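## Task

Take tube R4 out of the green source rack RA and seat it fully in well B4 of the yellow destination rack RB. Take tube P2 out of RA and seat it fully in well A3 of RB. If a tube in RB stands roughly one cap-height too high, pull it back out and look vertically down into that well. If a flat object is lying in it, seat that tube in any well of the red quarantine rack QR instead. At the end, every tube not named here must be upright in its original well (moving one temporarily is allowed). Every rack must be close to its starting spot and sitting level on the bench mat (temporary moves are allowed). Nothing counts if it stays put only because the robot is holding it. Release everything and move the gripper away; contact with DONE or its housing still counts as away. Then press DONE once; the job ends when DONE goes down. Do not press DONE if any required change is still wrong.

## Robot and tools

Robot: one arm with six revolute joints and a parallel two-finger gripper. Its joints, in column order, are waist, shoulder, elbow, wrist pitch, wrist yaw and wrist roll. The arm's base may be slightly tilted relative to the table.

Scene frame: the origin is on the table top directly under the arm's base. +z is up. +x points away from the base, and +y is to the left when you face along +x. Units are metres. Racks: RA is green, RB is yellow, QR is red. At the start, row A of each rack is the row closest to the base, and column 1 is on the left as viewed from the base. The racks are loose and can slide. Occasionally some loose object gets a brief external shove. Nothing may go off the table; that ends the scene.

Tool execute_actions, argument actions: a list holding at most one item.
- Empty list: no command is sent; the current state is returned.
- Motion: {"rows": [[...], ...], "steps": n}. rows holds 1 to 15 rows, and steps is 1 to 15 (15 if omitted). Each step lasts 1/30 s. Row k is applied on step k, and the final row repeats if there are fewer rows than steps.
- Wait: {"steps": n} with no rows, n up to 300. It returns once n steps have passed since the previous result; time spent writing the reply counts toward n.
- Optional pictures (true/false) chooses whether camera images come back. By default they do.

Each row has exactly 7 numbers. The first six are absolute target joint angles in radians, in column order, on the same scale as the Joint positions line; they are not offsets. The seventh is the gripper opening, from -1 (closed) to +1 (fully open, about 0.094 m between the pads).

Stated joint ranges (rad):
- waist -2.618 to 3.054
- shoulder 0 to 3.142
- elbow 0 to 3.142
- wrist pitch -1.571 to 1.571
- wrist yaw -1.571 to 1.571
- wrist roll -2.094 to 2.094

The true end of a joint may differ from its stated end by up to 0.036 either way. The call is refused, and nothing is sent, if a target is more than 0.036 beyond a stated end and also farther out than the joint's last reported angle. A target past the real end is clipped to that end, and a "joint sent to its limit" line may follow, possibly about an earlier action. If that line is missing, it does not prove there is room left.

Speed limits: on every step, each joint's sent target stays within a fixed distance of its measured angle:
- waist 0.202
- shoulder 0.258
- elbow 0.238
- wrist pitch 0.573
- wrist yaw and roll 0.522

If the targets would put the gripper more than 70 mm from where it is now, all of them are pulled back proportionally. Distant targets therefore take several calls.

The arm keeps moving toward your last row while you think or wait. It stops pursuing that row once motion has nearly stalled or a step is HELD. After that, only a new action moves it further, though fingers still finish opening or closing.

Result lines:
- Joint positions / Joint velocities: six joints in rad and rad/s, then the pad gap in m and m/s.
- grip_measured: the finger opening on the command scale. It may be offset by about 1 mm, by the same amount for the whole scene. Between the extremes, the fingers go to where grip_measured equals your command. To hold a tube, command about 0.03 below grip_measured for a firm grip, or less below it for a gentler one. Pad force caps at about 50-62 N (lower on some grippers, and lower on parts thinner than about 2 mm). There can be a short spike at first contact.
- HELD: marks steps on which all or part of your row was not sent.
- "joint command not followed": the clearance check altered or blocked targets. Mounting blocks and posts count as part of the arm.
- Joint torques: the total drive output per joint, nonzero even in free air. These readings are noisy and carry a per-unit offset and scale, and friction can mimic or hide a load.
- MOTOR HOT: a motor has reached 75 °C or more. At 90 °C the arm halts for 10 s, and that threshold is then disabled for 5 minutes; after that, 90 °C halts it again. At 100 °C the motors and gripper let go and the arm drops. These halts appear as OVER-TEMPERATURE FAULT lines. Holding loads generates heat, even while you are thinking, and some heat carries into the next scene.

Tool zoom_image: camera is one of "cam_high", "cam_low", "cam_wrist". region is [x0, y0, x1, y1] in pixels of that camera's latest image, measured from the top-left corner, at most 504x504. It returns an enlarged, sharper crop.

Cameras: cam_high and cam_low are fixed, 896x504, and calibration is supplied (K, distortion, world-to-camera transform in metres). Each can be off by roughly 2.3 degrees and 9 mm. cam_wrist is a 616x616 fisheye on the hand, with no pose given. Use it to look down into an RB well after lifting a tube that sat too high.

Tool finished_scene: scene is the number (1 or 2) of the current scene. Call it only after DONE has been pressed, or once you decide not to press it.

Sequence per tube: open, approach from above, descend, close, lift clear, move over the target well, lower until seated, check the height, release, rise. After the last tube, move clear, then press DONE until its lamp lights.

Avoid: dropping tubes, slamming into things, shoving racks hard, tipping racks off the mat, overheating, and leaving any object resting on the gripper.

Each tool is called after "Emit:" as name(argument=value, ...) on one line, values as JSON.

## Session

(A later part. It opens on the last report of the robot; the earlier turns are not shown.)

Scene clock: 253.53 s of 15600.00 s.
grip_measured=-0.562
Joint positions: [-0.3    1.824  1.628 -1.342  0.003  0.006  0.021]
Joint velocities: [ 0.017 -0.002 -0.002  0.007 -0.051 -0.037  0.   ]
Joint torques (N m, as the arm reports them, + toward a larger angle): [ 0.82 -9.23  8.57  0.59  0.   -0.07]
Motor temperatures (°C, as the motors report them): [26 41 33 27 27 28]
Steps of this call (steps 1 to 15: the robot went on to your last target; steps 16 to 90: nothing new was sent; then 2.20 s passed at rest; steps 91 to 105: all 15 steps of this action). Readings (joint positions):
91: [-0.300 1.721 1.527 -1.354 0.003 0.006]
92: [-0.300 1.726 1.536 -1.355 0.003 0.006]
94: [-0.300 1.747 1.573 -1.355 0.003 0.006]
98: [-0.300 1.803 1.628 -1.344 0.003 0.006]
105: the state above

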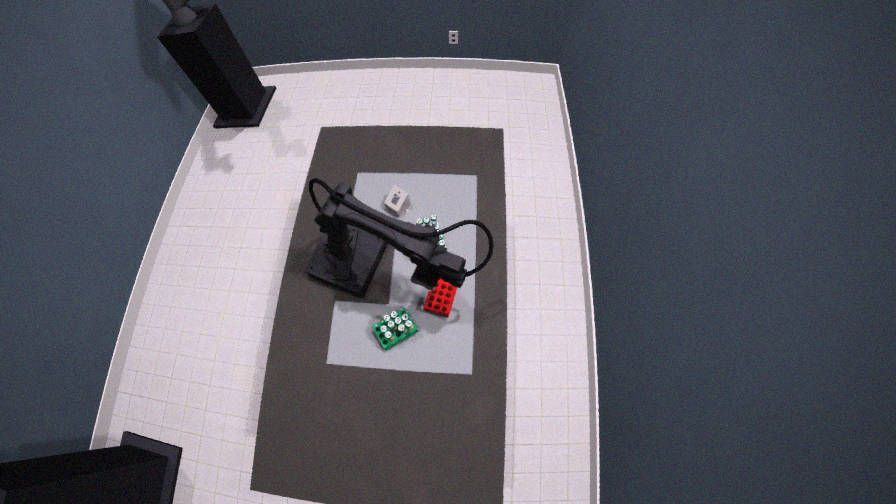

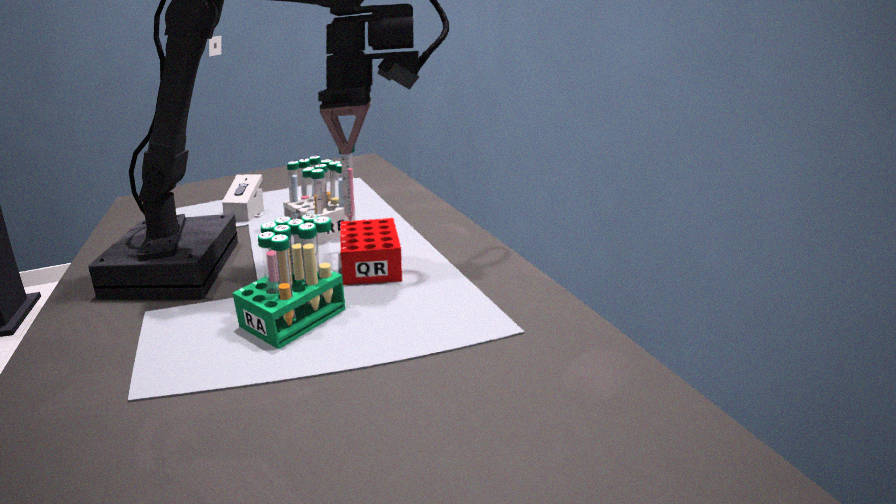

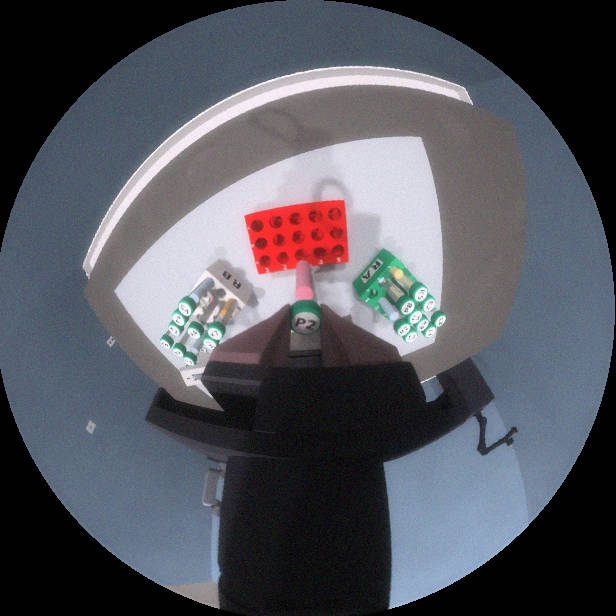

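Emit:
execute_actions(actions=[{"rows":[[-0.287,1.812,1.63,-1.31,0,0,-0.605],[-0.284,1.812,1.615,-1.295,0,0,-0.605],[-0.284,1.812,1.6,-1.28,0,0,-0.605],[-0.284,1.812,1.585,-1.265,0,0,-0.605],[-0.284,1.812,1.57,-1.255,0,0,-0.605]],"steps":15}])

Emit:
zoom_image(camera="cam_wrist", region=[250,200,360,310])

Emit:
zoom_image(camera="cam_low", region=[300,140,420,260])

Scene clock: 258.17 s of 15600.00 s.
grip_measured=-0.562
Joint positions: [-0.29   1.824  1.567 -1.288  0.003  0.006  0.021]
Joint velocities: [-0.002  0.002  0.002  0.037 -0.037  0.051 -0.   ]
Joint torques (N m, as the arm reports them, + toward a larger angle): [ 0.5  -9.37  6.25  0.7  -0.01 -0.08]
Motor temperatures (°C, as the motors report them): [26 42 33 27 27 28]
Steps of this call (steps 1 to 15: the robot went on to your last target; steps 16 to 90: nothing new was sent; then 1.13 s passed at rest; steps 91 to 105: all 15 steps of this action). Readings (joint positions):
91: [-0.300 1.824 1.628 -1.342 0.003 0.006]
92: [-0.298 1.824 1.626 -1.339 0.003 0.006]
94: [-0.295 1.824 1.613 -1.323 0.003 0.006]
98: [-0.290 1.824 1.571 -1.300 0.003 0.006]
105: the state above

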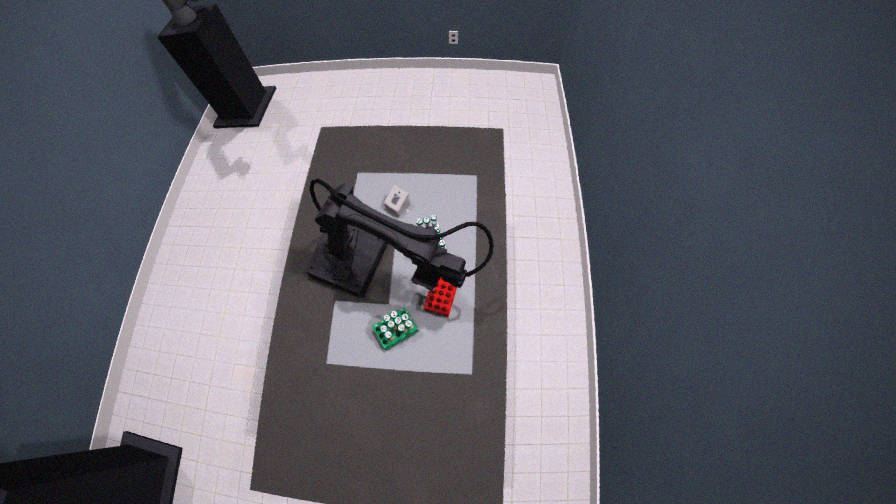

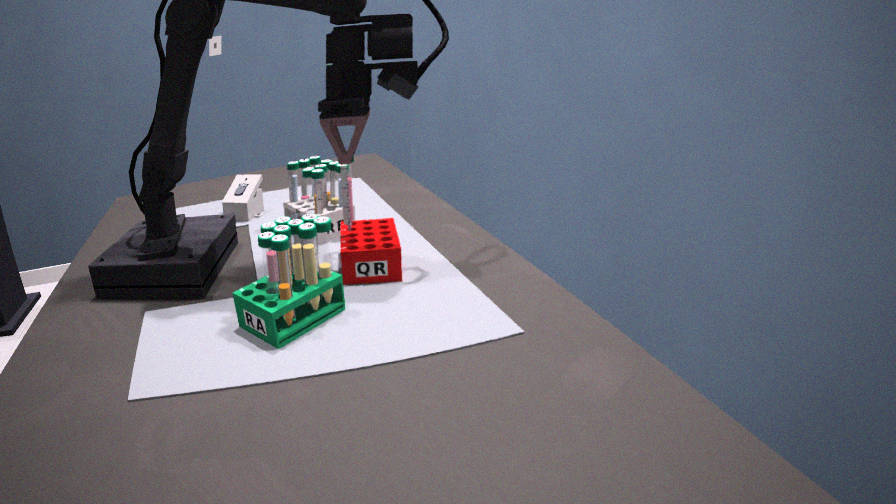

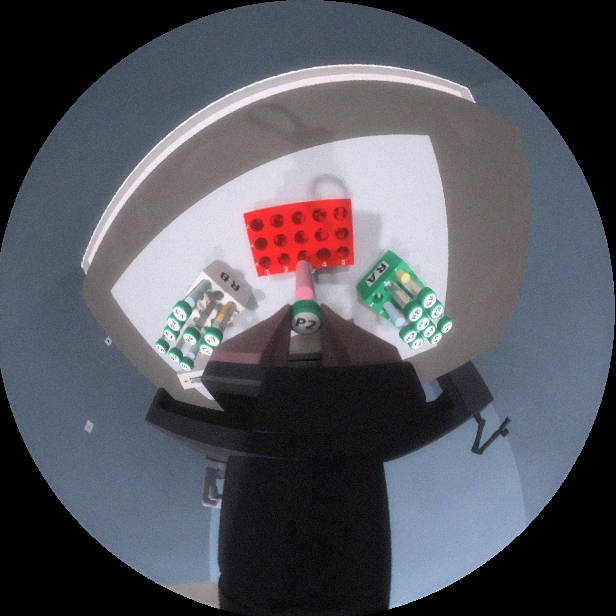

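Region (250, 200, 360, 310) of cam_wrist's 616x616 image, scaled by 4.582, with more detail than that image has.

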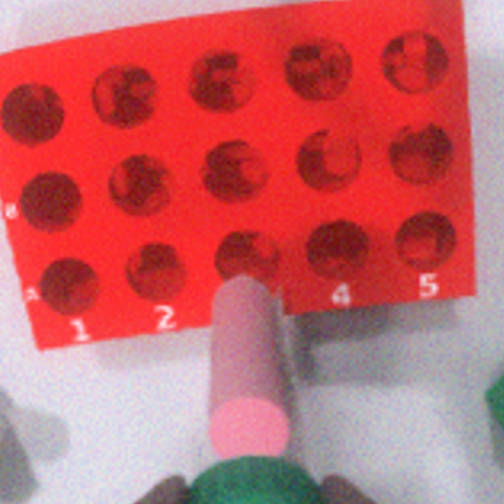

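Region (300, 140, 420, 260) of cam_low's 896x504 image, scaled by 4.200, with more detail than that image has.

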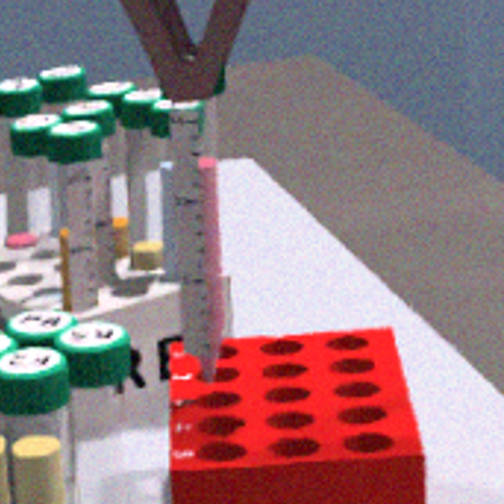

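Emit:
execute_actions(actions=[{"rows":[[-0.284,1.818,1.57,-1.245,0,0,-0.605],[-0.284,1.823,1.57,-1.235,0,0,-0.605],[-0.284,1.828,1.565,-1.23,0,0,-0.605],[-0.284,1.83,1.555,-1.225,0,0,-0.605]],"steps":15}])

Emit:
zoom_image(camera="cam_wrist", region=[250,200,360,310])

Emit:
zoom_image(camera="cam_low", region=[300,140,420,260])

Scene clock: 262.80 s of 15600.00 s.
grip_measured=-0.562
Joint positions: [-0.29   1.835  1.556 -1.255  0.003  0.006  0.021]
Joint velocities: [ 0.012  0.007  0.002 -0.022  0.022  0.022  0.001]
Joint torques (N m, as the arm reports them, + toward a larger angle): [ 0.49 -8.76  5.85  0.72  0.   -0.07]
Motor temperatures (°C, as the motors report them): [26 42 33 27 27 28]
Steps of this call (steps 1 to 15: the robot went on to your last target; steps 16 to 90: nothing new was sent; then 1.13 s passed at rest; steps 91 to 105: all 15 steps of this action). Readings (joint positions):
91: [-0.290 1.824 1.567 -1.283 0.003 0.006]
92: [-0.290 1.824 1.567 -1.280 0.003 0.006]
94: [-0.290 1.824 1.566 -1.272 0.003 0.006]
98: [-0.290 1.829 1.559 -1.260 0.003 0.006]
105: the state above

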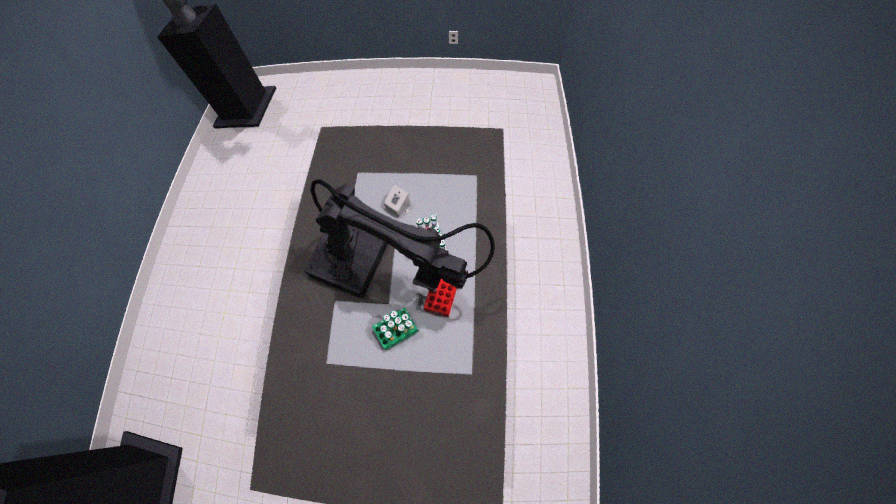

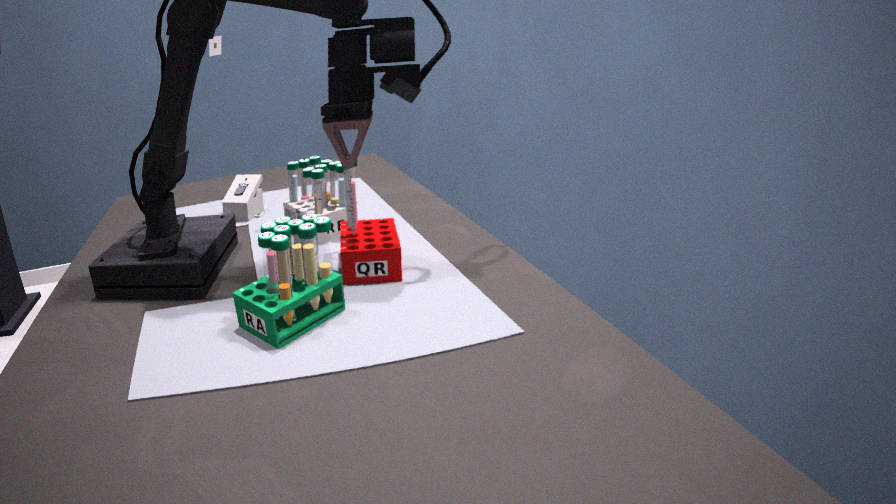

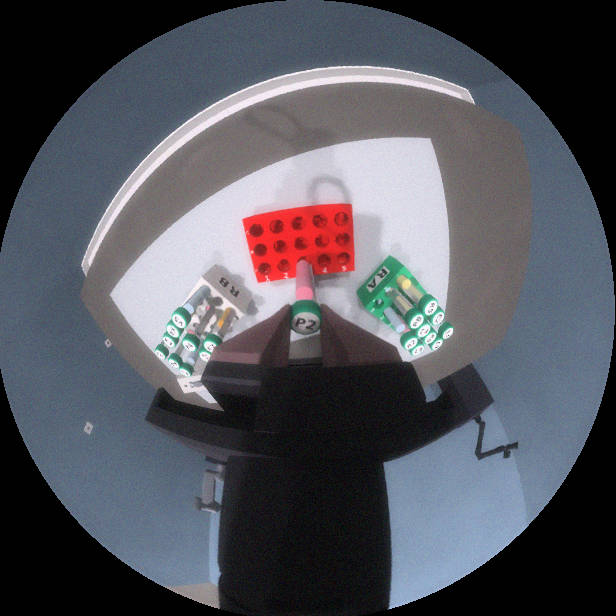

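Region (250, 200, 360, 310) of cam_wrist's 616x616 image, scaled by 4.582, with more detail than that image has.

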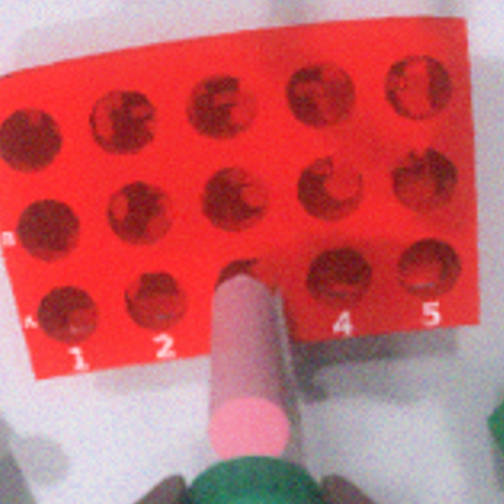

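Region (300, 140, 420, 260) of cam_low's 896x504 image, scaled by 4.200, with more detail than that image has.

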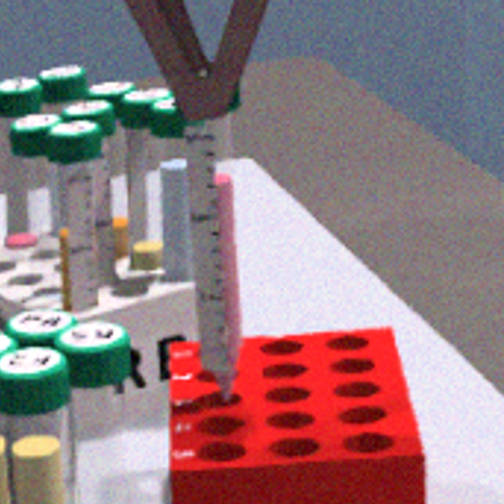

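Emit:
execute_actions(actions=[{"rows":[[-0.284,1.83,1.545,-1.225,0,0,-0.605],[-0.284,1.83,1.535,-1.22,0,0,-0.605],[-0.284,1.831,1.525,-1.21,0,0,-0.605],[-0.284,1.832,1.515,-1.2,0,0,-0.605],[-0.284,1.833,1.505,-1.19,0,0,-0.605],[-0.284,1.834,1.495,-1.18,0,0,-0.605],[-0.284,1.835,1.485,-1.168,0,0,-0.605]],"steps":15}])

Emit:
zoom_image(camera="cam_low", region=[300,140,420,260])

Scene clock: 267.20 s of 15600.00 s.
grip_measured=-0.562
Joint positions: [-0.29   1.838  1.489 -1.193  0.004  0.006  0.021]
Joint velocities: [-0.002 -0.007  0.022 -0.037 -0.051 -0.066  0.   ]
Joint torques (N m, as the arm reports them, + toward a larger angle): [ 0.46 -8.65  5.61  0.67 -0.02 -0.07]
Motor temperatures (°C, as the motors report them): [26 43 33 28 27 28]
Steps of this call (steps 1 to 15: the robot went on to your last target; steps 16 to 90: nothing new was sent; then 0.90 s passed at rest; steps 91 to 105: all 15 steps of this action). Readings (joint positions):
91: [-0.290 1.835 1.556 -1.254 0.003 0.006]
92: [-0.290 1.835 1.553 -1.251 0.003 0.006]
94: [-0.290 1.835 1.539 -1.242 0.003 0.006]
98: [-0.290 1.835 1.496 -1.216 0.003 0.006]
105: the state above

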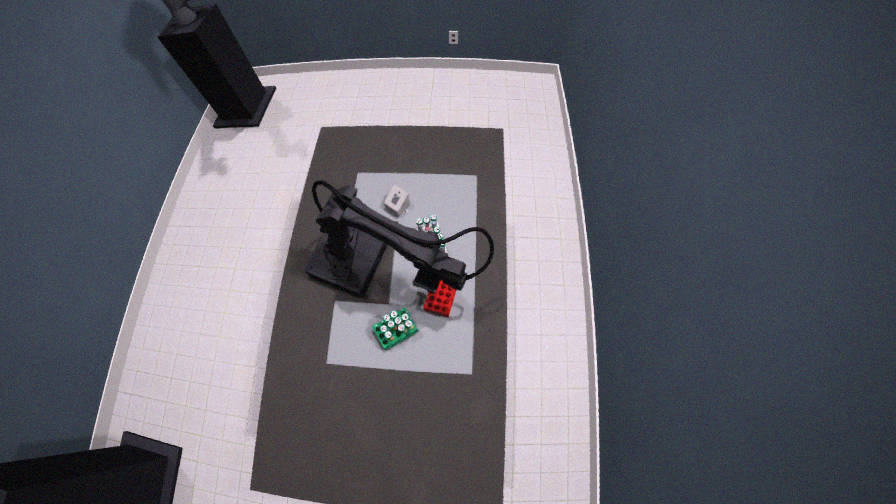

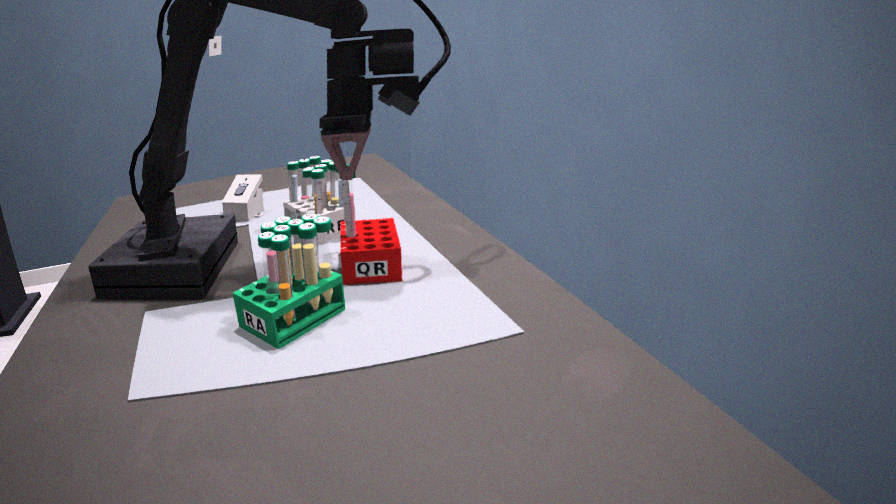

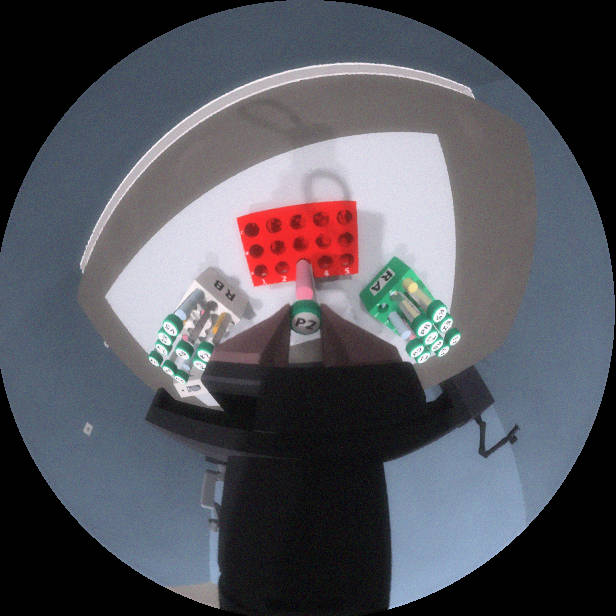

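Region (300, 140, 420, 260) of cam_low's 896x504 image, scaled by 4.200, with more detail than that image has.

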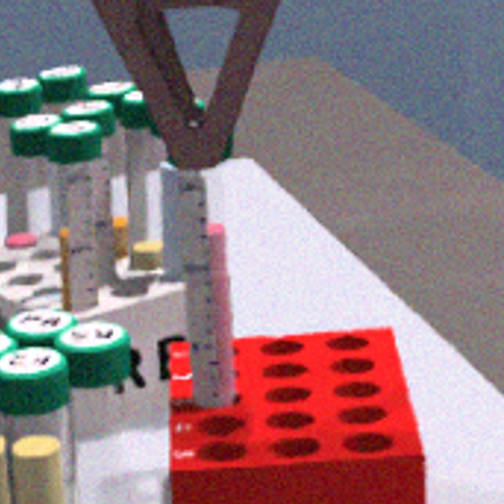

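Emit:
execute_actions(actions=[{"rows":[[-0.284,1.84,1.482,-1.162,0,0,-0.605],[-0.284,1.845,1.477,-1.154,0,0,-0.605],[-0.284,1.85,1.472,-1.146,0,0,-0.605],[-0.284,1.854,1.466,-1.138,0,0,-0.605],[-0.284,1.858,1.46,-1.128,0,0,-0.605],[-0.284,1.862,1.454,-1.118,0,0,-0.605],[-0.284,1.865,1.448,-1.108,0,0,-0.605]],"steps":15}])

Emit:
zoom_image(camera="cam_low", region=[300,140,420,260])

Scene clock: 270.60 s of 15600.00 s.
grip_measured=-0.562
Joint positions: [-0.29   1.874  1.449 -1.133  0.004  0.006  0.021]
Joint velocities: [-0.017 -0.012 -0.017 -0.051 -0.007 -0.022  0.   ]
Joint torques (N m, as the arm reports them, + toward a larger angle): [ 0.48 -9.32  5.76  0.64 -0.05 -0.07]
Motor temperatures (°C, as the motors report them): [26 43 33 28 27 28]
Steps of this call (steps 1 to 15: the robot went on to your last target; steps 16 to 87: nothing new was sent; steps 88 to 102: all 15 steps of this action). Readings (joint positions):
88: [-0.290 1.838 1.489 -1.193 0.004 0.006]
89: [-0.290 1.839 1.488 -1.191 0.004 0.006]
91: [-0.290 1.841 1.482 -1.183 0.004 0.006]
95: [-0.290 1.859 1.460 -1.154 0.004 0.006]
102: the state above

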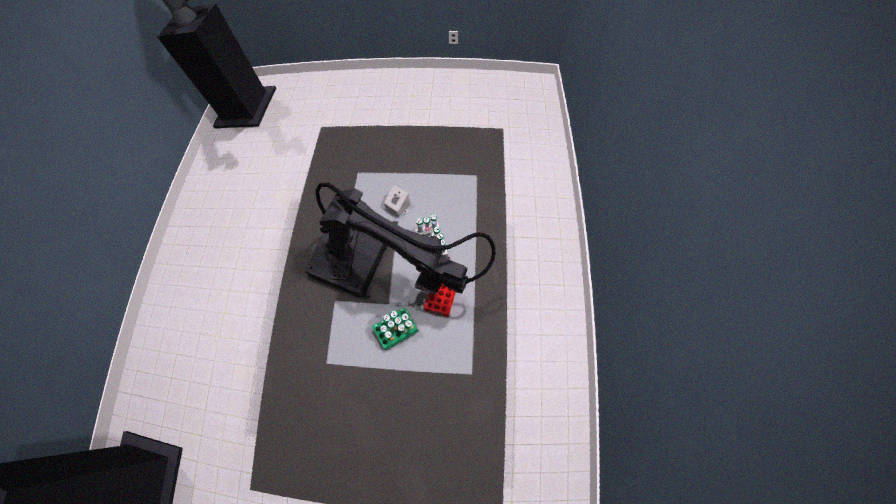

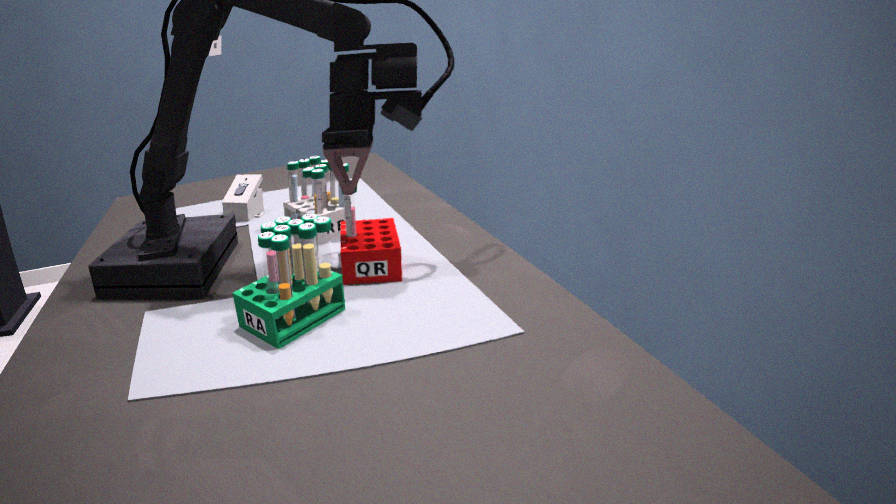

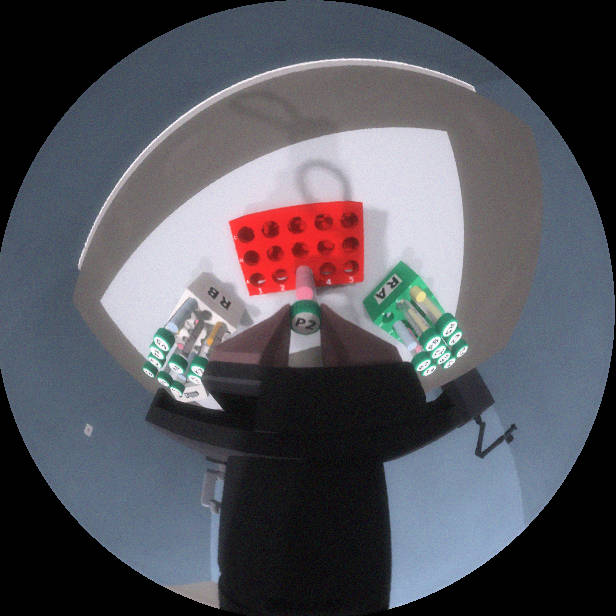

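Region (300, 140, 420, 260) of cam_low's 896x504 image, scaled by 4.200, with more detail than that image has.

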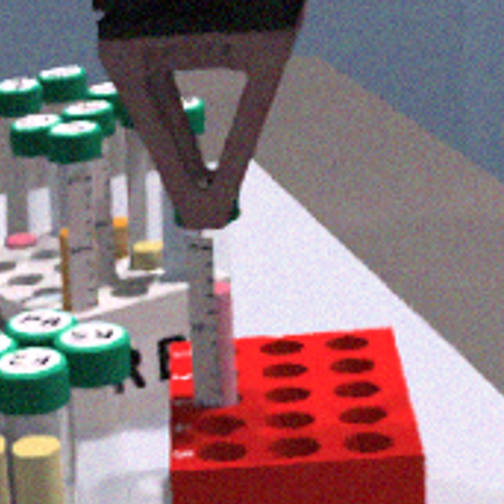

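Emit:
execute_actions(actions=[{"rows":[[-0.284,1.865,1.443,-1.1,0,0,-0.59],[-0.284,1.865,1.44,-1.097,0,0,-0.58],[-0.284,1.865,1.44,-1.097,0,0,-0.57],[-0.284,1.865,1.44,-1.097,0,0,-0.56],[-0.284,1.865,1.44,-1.097,0,0,-0.55],[-0.284,1.865,1.44,-1.097,0,0,-0.54],[-0.284,1.865,1.44,-1.097,0,0,-0.52],[-0.284,1.865,1.44,-1.097,0,0,-0.49],[-0.284,1.865,1.44,-1.097,0,0,-0.45],[-0.284,1.865,1.44,-1.097,0,0,-0.4],[-0.284,1.865,1.44,-1.097,0,0,-0.3]],"steps":15}], pictures=false)

Emit:
execute_actions(actions=[{"rows":[[-0.284,1.86,1.45,-1.1,0,0,-0.3],[-0.284,1.85,1.47,-1.13,0,0,-0.3],[-0.284,1.84,1.49,-1.16,0,0,-0.3],[-0.284,1.83,1.51,-1.19,0,0,-0.3],[-0.284,1.82,1.53,-1.22,0,0,-0.3],[-0.284,1.81,1.55,-1.25,0,0,-0.3],[-0.284,1.8,1.57,-1.28,0,0,-0.3],[-0.284,1.79,1.58,-1.3,0,0,-0.3]],"steps":15}])

Emit:
zoom_image(camera="cam_low", region=[270,140,420,290])

Scene clock: 276.80 s of 15600.00 s.
grip_measured=-0.302
Joint positions: [-0.29   1.874  1.449 -1.125  0.004  0.006  0.033]
Joint velocities: [-0.002 -0.002  0.012  0.007 -0.037  0.037 -0.001]
Joint torques (N m, as the arm reports them, + toward a larger angle): [ 0.48 -9.24  5.1   0.71 -0.03 -0.07]
Motor temperatures (°C, as the motors report them): [26 43 33 28 27 28]
Steps of this call (steps 1 to 15: the robot went on to your last target; steps 16 to 90: nothing new was sent; then 2.70 s passed at rest; steps 91 to 105: all 15 steps of this action). Readings (joint positions):
91: [-0.290 1.874 1.449 -1.132 0.004 0.006]
92: [-0.290 1.874 1.449 -1.131 0.004 0.006]
94: [-0.290 1.874 1.449 -1.129 0.004 0.006]
98: [-0.290 1.874 1.449 -1.127 0.004 0.006]
105: the state above

Scene clock: 277.30 s of 15600.00 s.
grip_measured=-0.302
Joint positions: [-0.29   1.806  1.557 -1.269  0.004  0.006  0.033]
Joint velocities: [ 0.002  0.012 -0.007 -0.154  0.051  0.051 -0.   ]
Joint torques (N m, as the arm reports them, + toward a larger angle): [ 0.48 -9.49  7.98  0.43 -0.03 -0.08]
Motor temperatures (°C, as the motors report them): [26 43 33 28 27 28]
Steps of this call (steps 1 to 15: all 15 steps of this action). Readings (joint positions):
1: [-0.290 1.874 1.449 -1.125 0.004 0.006]
2: [-0.290 1.874 1.449 -1.125 0.004 0.006]
4: [-0.290 1.874 1.455 -1.138 0.004 0.006]
8: [-0.290 1.860 1.512 -1.210 0.004 0.006]
15: the state above

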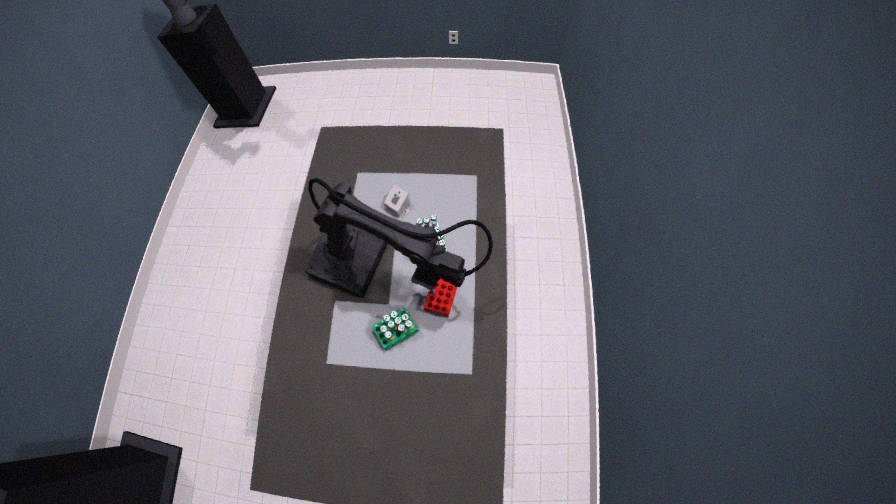

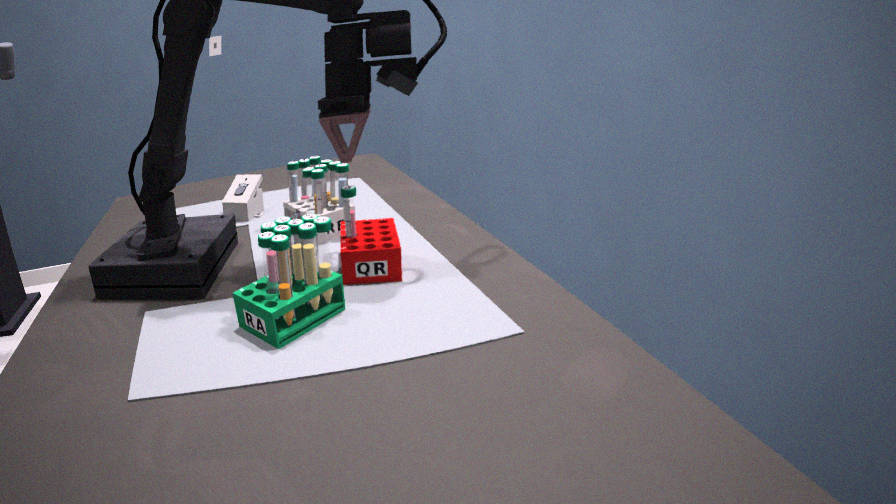

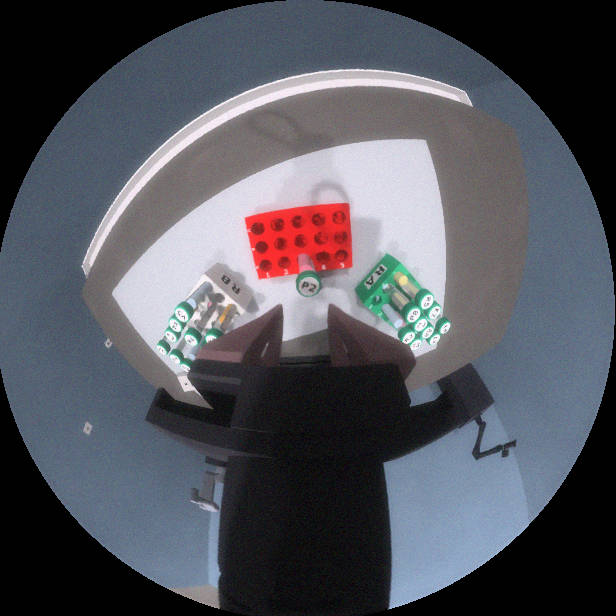

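Region (270, 140, 420, 290) of cam_low's 896x504 image, scaled by 3.360, with more detail than that image has.

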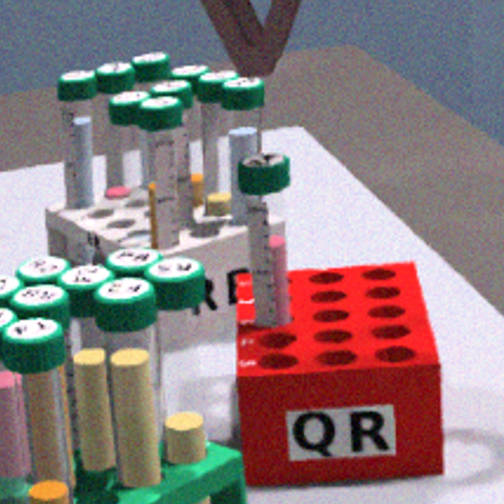

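Emit:
execute_actions(actions=[{"rows":[[-0.25,1.75,1.53,-1.3,0,0,-0.4],[-0.2,1.71,1.49,-1.3,0,0,-0.5],[-0.14,1.67,1.45,-1.3,0,0,-0.6],[-0.08,1.63,1.41,-1.3,0,0,-0.7],[-0.02,1.6,1.38,-1.3,0,0,-0.8],[0.04,1.57,1.35,-1.3,0,0,-0.9],[0.1,1.56,1.33,-1.3,0,0,-1],[0.16,1.56,1.33,-1.3,0,0,-1],[0.22,1.56,1.33,-1.3,0,0,-1],[0.28,1.56,1.33,-1.3,0,0,-1],[0.34,1.56,1.33,-1.3,0,0,-1],[0.4,1.56,1.33,-1.3,0,0,-1],[0.46,1.56,1.33,-1.3,0,0,-1],[0.52,1.56,1.33,-1.3,0,0,-1],[0.58,1.56,1.33,-1.3,0,0,-1]],"steps":15}], pictures=false)

Emit:
execute_actions(actions=[{"rows":[[0.64,1.56,1.33,-1.28,0,0,-1],[0.7,1.57,1.31,-1.25,0,0,-1],[0.75,1.58,1.29,-1.22,0,0,-1],[0.8,1.59,1.27,-1.19,0,0,-1],[0.84,1.6,1.25,-1.16,0,0,-1],[0.87,1.61,1.23,-1.13,0,0,-1],[0.88,1.62,1.21,-1.1,0,0,-1],[0.88,1.63,1.19,-1.07,0,0,-1],[0.88,1.64,1.16,-1.04,0,0,-1],[0.88,1.65,1.13,-1.0,0,0,-1]],"steps":15}], pictures=false)

Emit:
execute_actions(actions=[{"steps":10}])

Scene clock: 288.50 s of 15600.00 s.
grip_measured=-0.990
Joint positions: [ 0.478  1.586  1.337 -1.291  0.     0.006  0.   ]
Joint velocities: [ 1.634 -0.007 -0.032 -0.007 -0.066 -0.051 -0.001]
Joint torques (N m, as the arm reports them, + toward a larger angle): [ 0.19 -8.22  5.47  0.38  0.   -0.06]
Motor temperatures (°C, as the motors report them): [26 44 33 27 27 28]
Steps of this call (steps 1 to 30: the robot went on to your last target; steps 31 to 90: nothing new was sent; then 7.70 s passed at rest; steps 91 to 105: all 15 steps of this action). Readings (joint positions):
91: [-0.287 1.804 1.553 -1.288 0.005 0.006]
92: [-0.276 1.793 1.537 -1.283 0.008 0.006]
94: [-0.211 1.742 1.473 -1.278 0.017 0.006]
98: [0.056 1.615 1.354 -1.285 0.010 0.006]
105: the state above

Scene clock: 289.00 s of 15600.00 s.
grip_measured=-0.990
Joint positions: [ 0.888  1.667  1.12  -1.07  -0.008  0.004  0.   ]
Joint velocities: [-0.012  0.002 -0.027  0.168 -0.037 -0.037  0.001]
Joint torques (N m, as the arm reports them, + toward a larger angle): [-0.69 -8.06  6.51  0.68  0.08 -0.05]
Motor temperatures (°C, as the motors report them): [26 44 33 27 27 28]
Steps of this call (steps 1 to 15: all 15 steps of this action). Readings (joint positions):
1: [0.537 1.586 1.336 -1.291 0.001 0.006]
2: [0.597 1.586 1.332 -1.286 0.001 0.006]
4: [0.712 1.586 1.311 -1.258 -0.001 0.006]
8: [0.875 1.605 1.233 -1.180 -0.010 0.005]
15: the state above

Scene clock: 289.33 s of 15600.00 s.
grip_measured=-0.990
Joint positions: [ 0.888  1.667  1.12  -1.03  -0.007  0.004  0.   ]
Joint velocities: [-0.007  0.012 -0.012  0.007  0.007 -0.022 -0.   ]
Joint torques (N m, as the arm reports them, + toward a larger angle): [-0.82 -8.07  6.48  0.61  0.08 -0.06]
Motor temperatures (°C, as the motors report them): [26 44 33 27 27 28]
Steps of this call (steps 1 to 10: the robot went on to your last target). Readings (joint positions):
1: [0.888 1.667 1.120 -1.064 -0.008 0.004]
2: [0.888 1.667 1.120 -1.056 -0.008 0.004]
4: [0.888 1.667 1.120 -1.044 -0.007 0.004]
8: [0.888 1.667 1.120 -1.033 -0.007 0.004]
10: the state above

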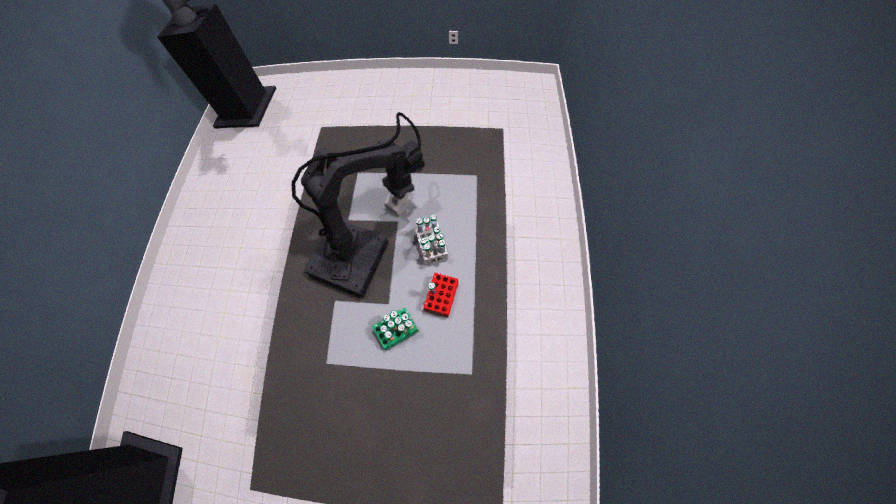

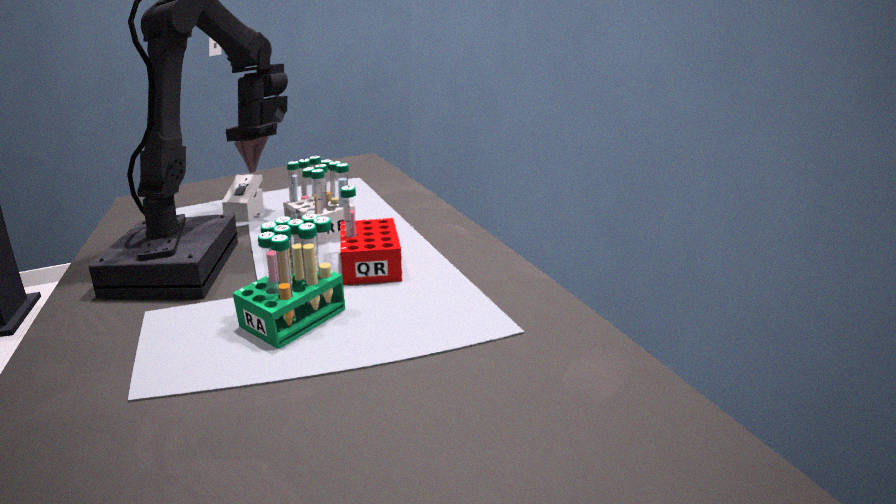

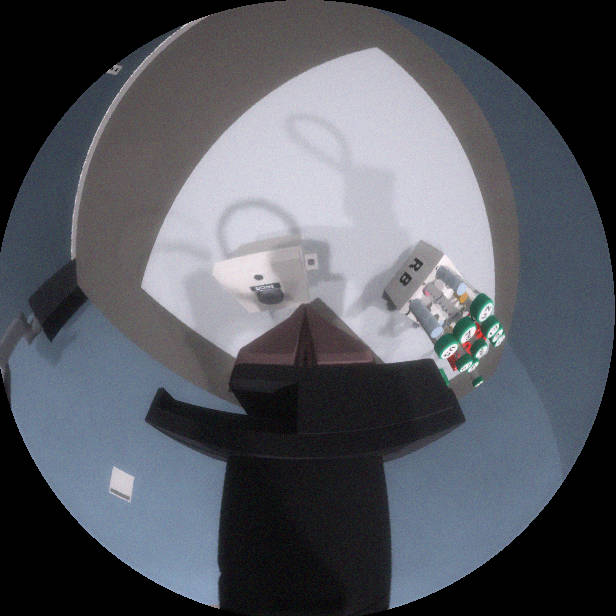

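Emit:
execute_actions(actions=[{"rows":[[0.91,1.63,1.11,-1.0,0,0,-1],[0.94,1.62,1.1,-0.99,0,0,-1],[0.97,1.61,1.085,-0.98,0,0,-1],[1.0,1.6,1.07,-0.965,0,0,-1],[1.02,1.6,1.055,-0.95,0,0,-1],[1.02,1.6,1.04,-0.935,0,0,-1],[1.02,1.6,1.03,-0.925,0,0,-1]],"steps":15}], pictures=false)

Emit:
execute_actions(actions=[{"steps":6}])

Scene clock: 292.80 s of 15600.00 s.
grip_measured=-0.990
Joint positions: [ 1.025  1.628  1.029 -0.962 -0.005  0.004  0.   ]
Joint velocities: [-0.012  0.002 -0.002  0.095  0.037 -0.022 -0.001]
Joint torques (N m, as the arm reports them, + toward a larger angle): [-0.52 -8.44  5.49  0.63  0.07 -0.04]
Motor temperatures (°C, as the motors report them): [26 44 33 27 27 28]
Steps of this call (steps 1 to 30: the robot went on to your last target; steps 31 to 89: nothing new was sent; steps 90 to 104: all 15 steps of this action). Readings (joint positions):
90: [0.889 1.667 1.120 -1.028 -0.006 0.004]
91: [0.896 1.665 1.117 -1.024 -0.003 0.004]
93: [0.933 1.651 1.098 -1.009 0.003 0.004]
97: [1.021 1.628 1.047 -0.980 -0.004 0.004]
104: the state above

Scene clock: 293.00 s of 15600.00 s.
grip_measured=-0.990
Joint positions: [ 1.025  1.628  1.029 -0.955 -0.005  0.004  0.   ]
Joint velocities: [-0.012  0.007  0.002 -0.007 -0.022  0.007 -0.001]
Joint torques (N m, as the arm reports them, + toward a larger angle): [-0.5  -8.55  5.6   0.67  0.06 -0.05]
Motor temperatures (°C, as the motors report them): [26 44 33 27 27 28]
Steps of this call (steps 1 to 6: the robot went on to your last target). Readings (joint positions):
1: [1.025 1.628 1.029 -0.960 -0.005 0.004]
2: [1.025 1.628 1.029 -0.958 -0.005 0.004]
4: [1.025 1.628 1.029 -0.956 -0.005 0.004]
6: the state above

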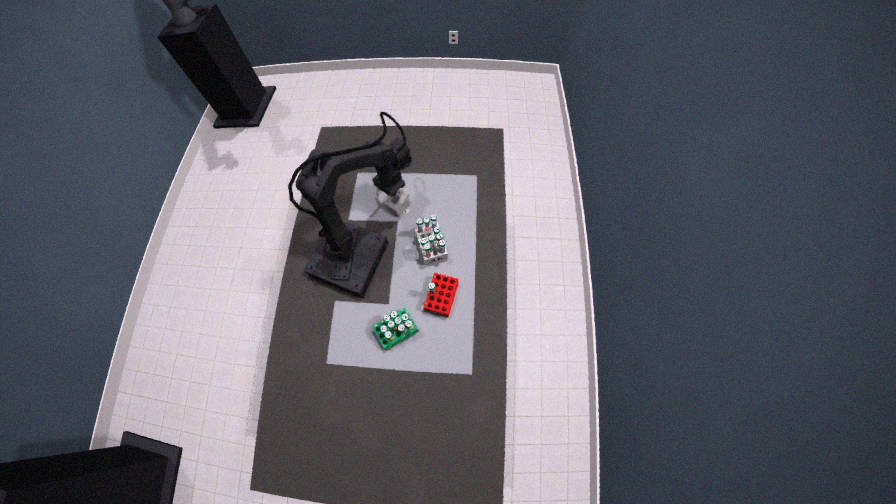

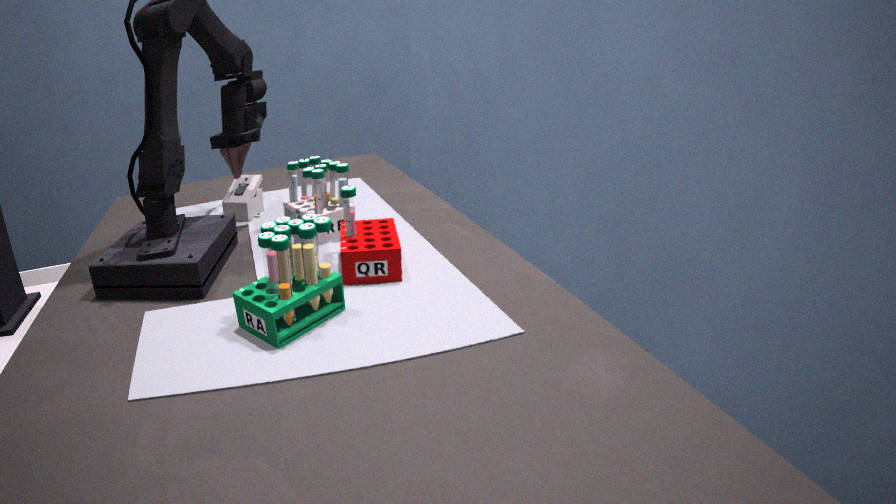

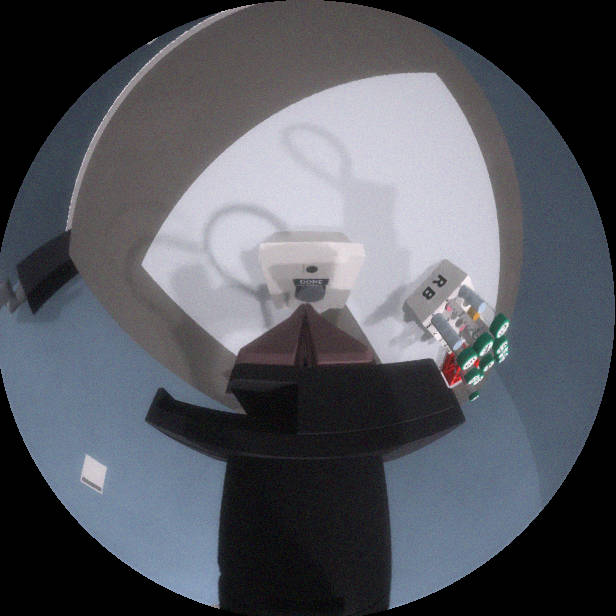

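Emit:
execute_actions(actions=[{"rows":[[1.012,1.62,1.025,-0.915,0,0,-1],[1.003,1.628,1.017,-0.9,0,0,-1],[1.003,1.635,1.01,-0.885,0,0,-1],[1.003,1.642,1.0,-0.87,0,0,-1],[1.003,1.649,0.992,-0.855,0,0,-1],[1.003,1.655,0.985,-0.84,0,0,-1],[1.003,1.66,0.98,-0.83,0,0,-1]],"steps":15}])

Emit:
zoom_image(camera="cam_low", region=[200,140,290,230])

Scene clock: 296.57 s of 15600.00 s.
grip_measured=-0.990
Joint positions: [ 1.01   1.665  0.98  -0.875 -0.005  0.004  0.   ]
Joint velocities: [-0.022 -0.012 -0.007 -0.007  0.037  0.051 -0.001]
Joint torques (N m, as the arm reports them, + toward a larger angle): [-0.65 -6.77  5.39  0.77  0.05 -0.05]
Motor temperatures (°C, as the motors report them): [26 44 33 27 27 28]
Steps of this call (steps 1 to 15: the robot went on to your last target; steps 16 to 90: nothing new was sent; then 0.07 s passed at rest; steps 91 to 105: all 15 steps of this action). Readings (joint positions):
91: [1.024 1.628 1.029 -0.952 -0.005 0.004]
92: [1.022 1.628 1.028 -0.948 -0.005 0.004]
94: [1.015 1.629 1.020 -0.932 -0.005 0.004]
98: [1.010 1.650 0.992 -0.890 -0.005 0.004]
105: the state above

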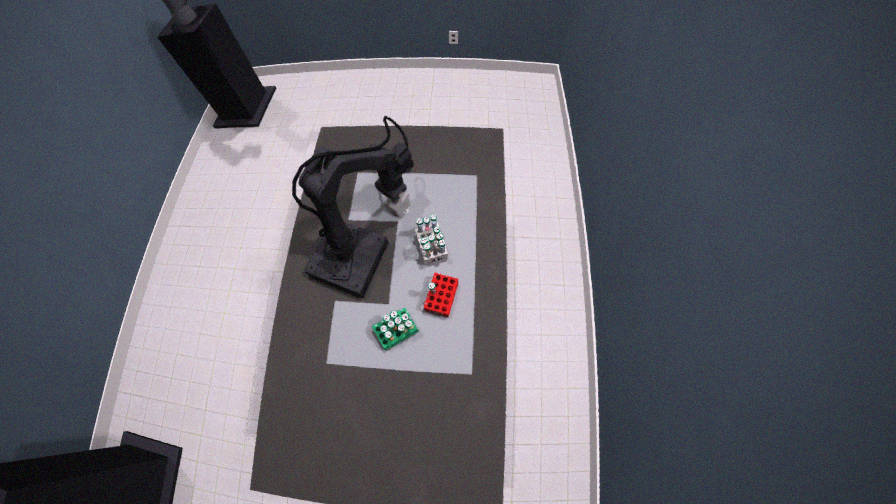

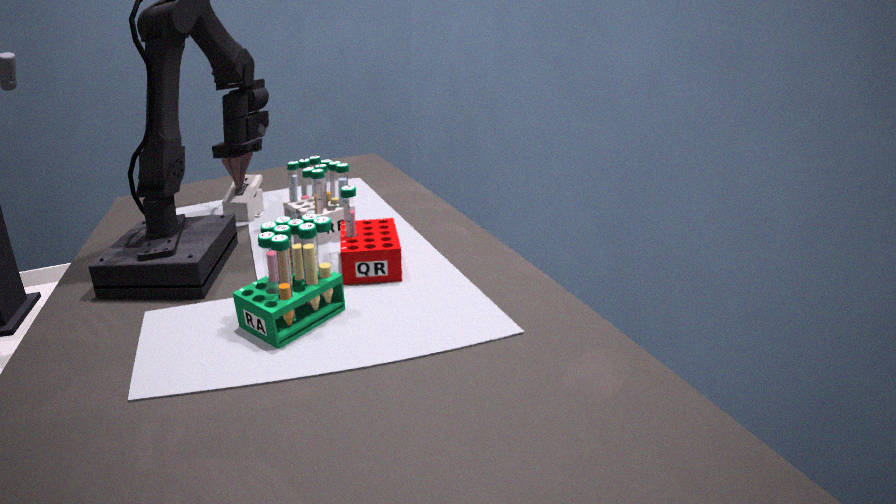

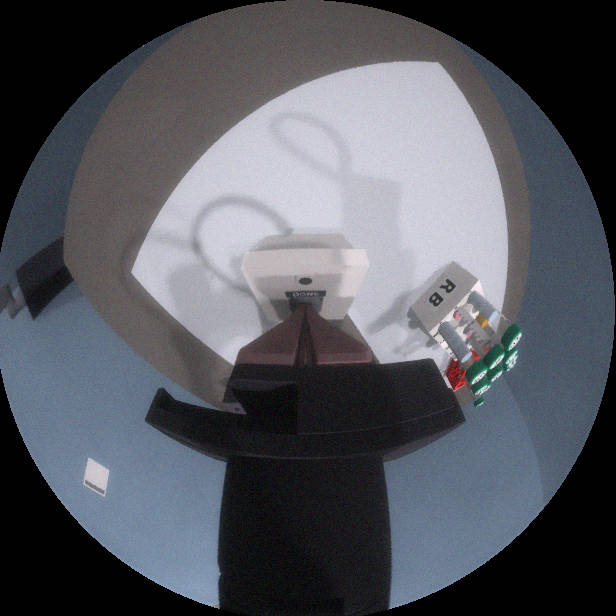

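Region (200, 140, 290, 230) of cam_low's 896x504 image, scaled by 5.600, with more detail than that image has.

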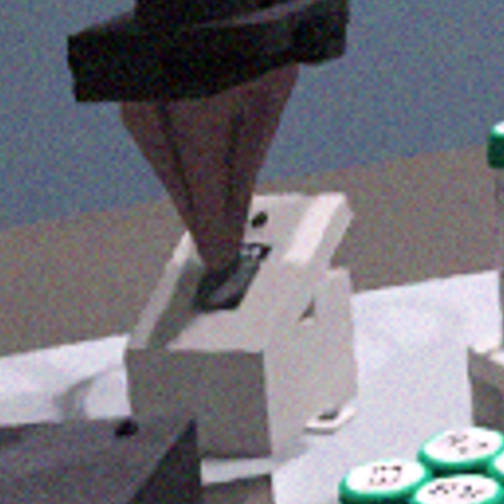

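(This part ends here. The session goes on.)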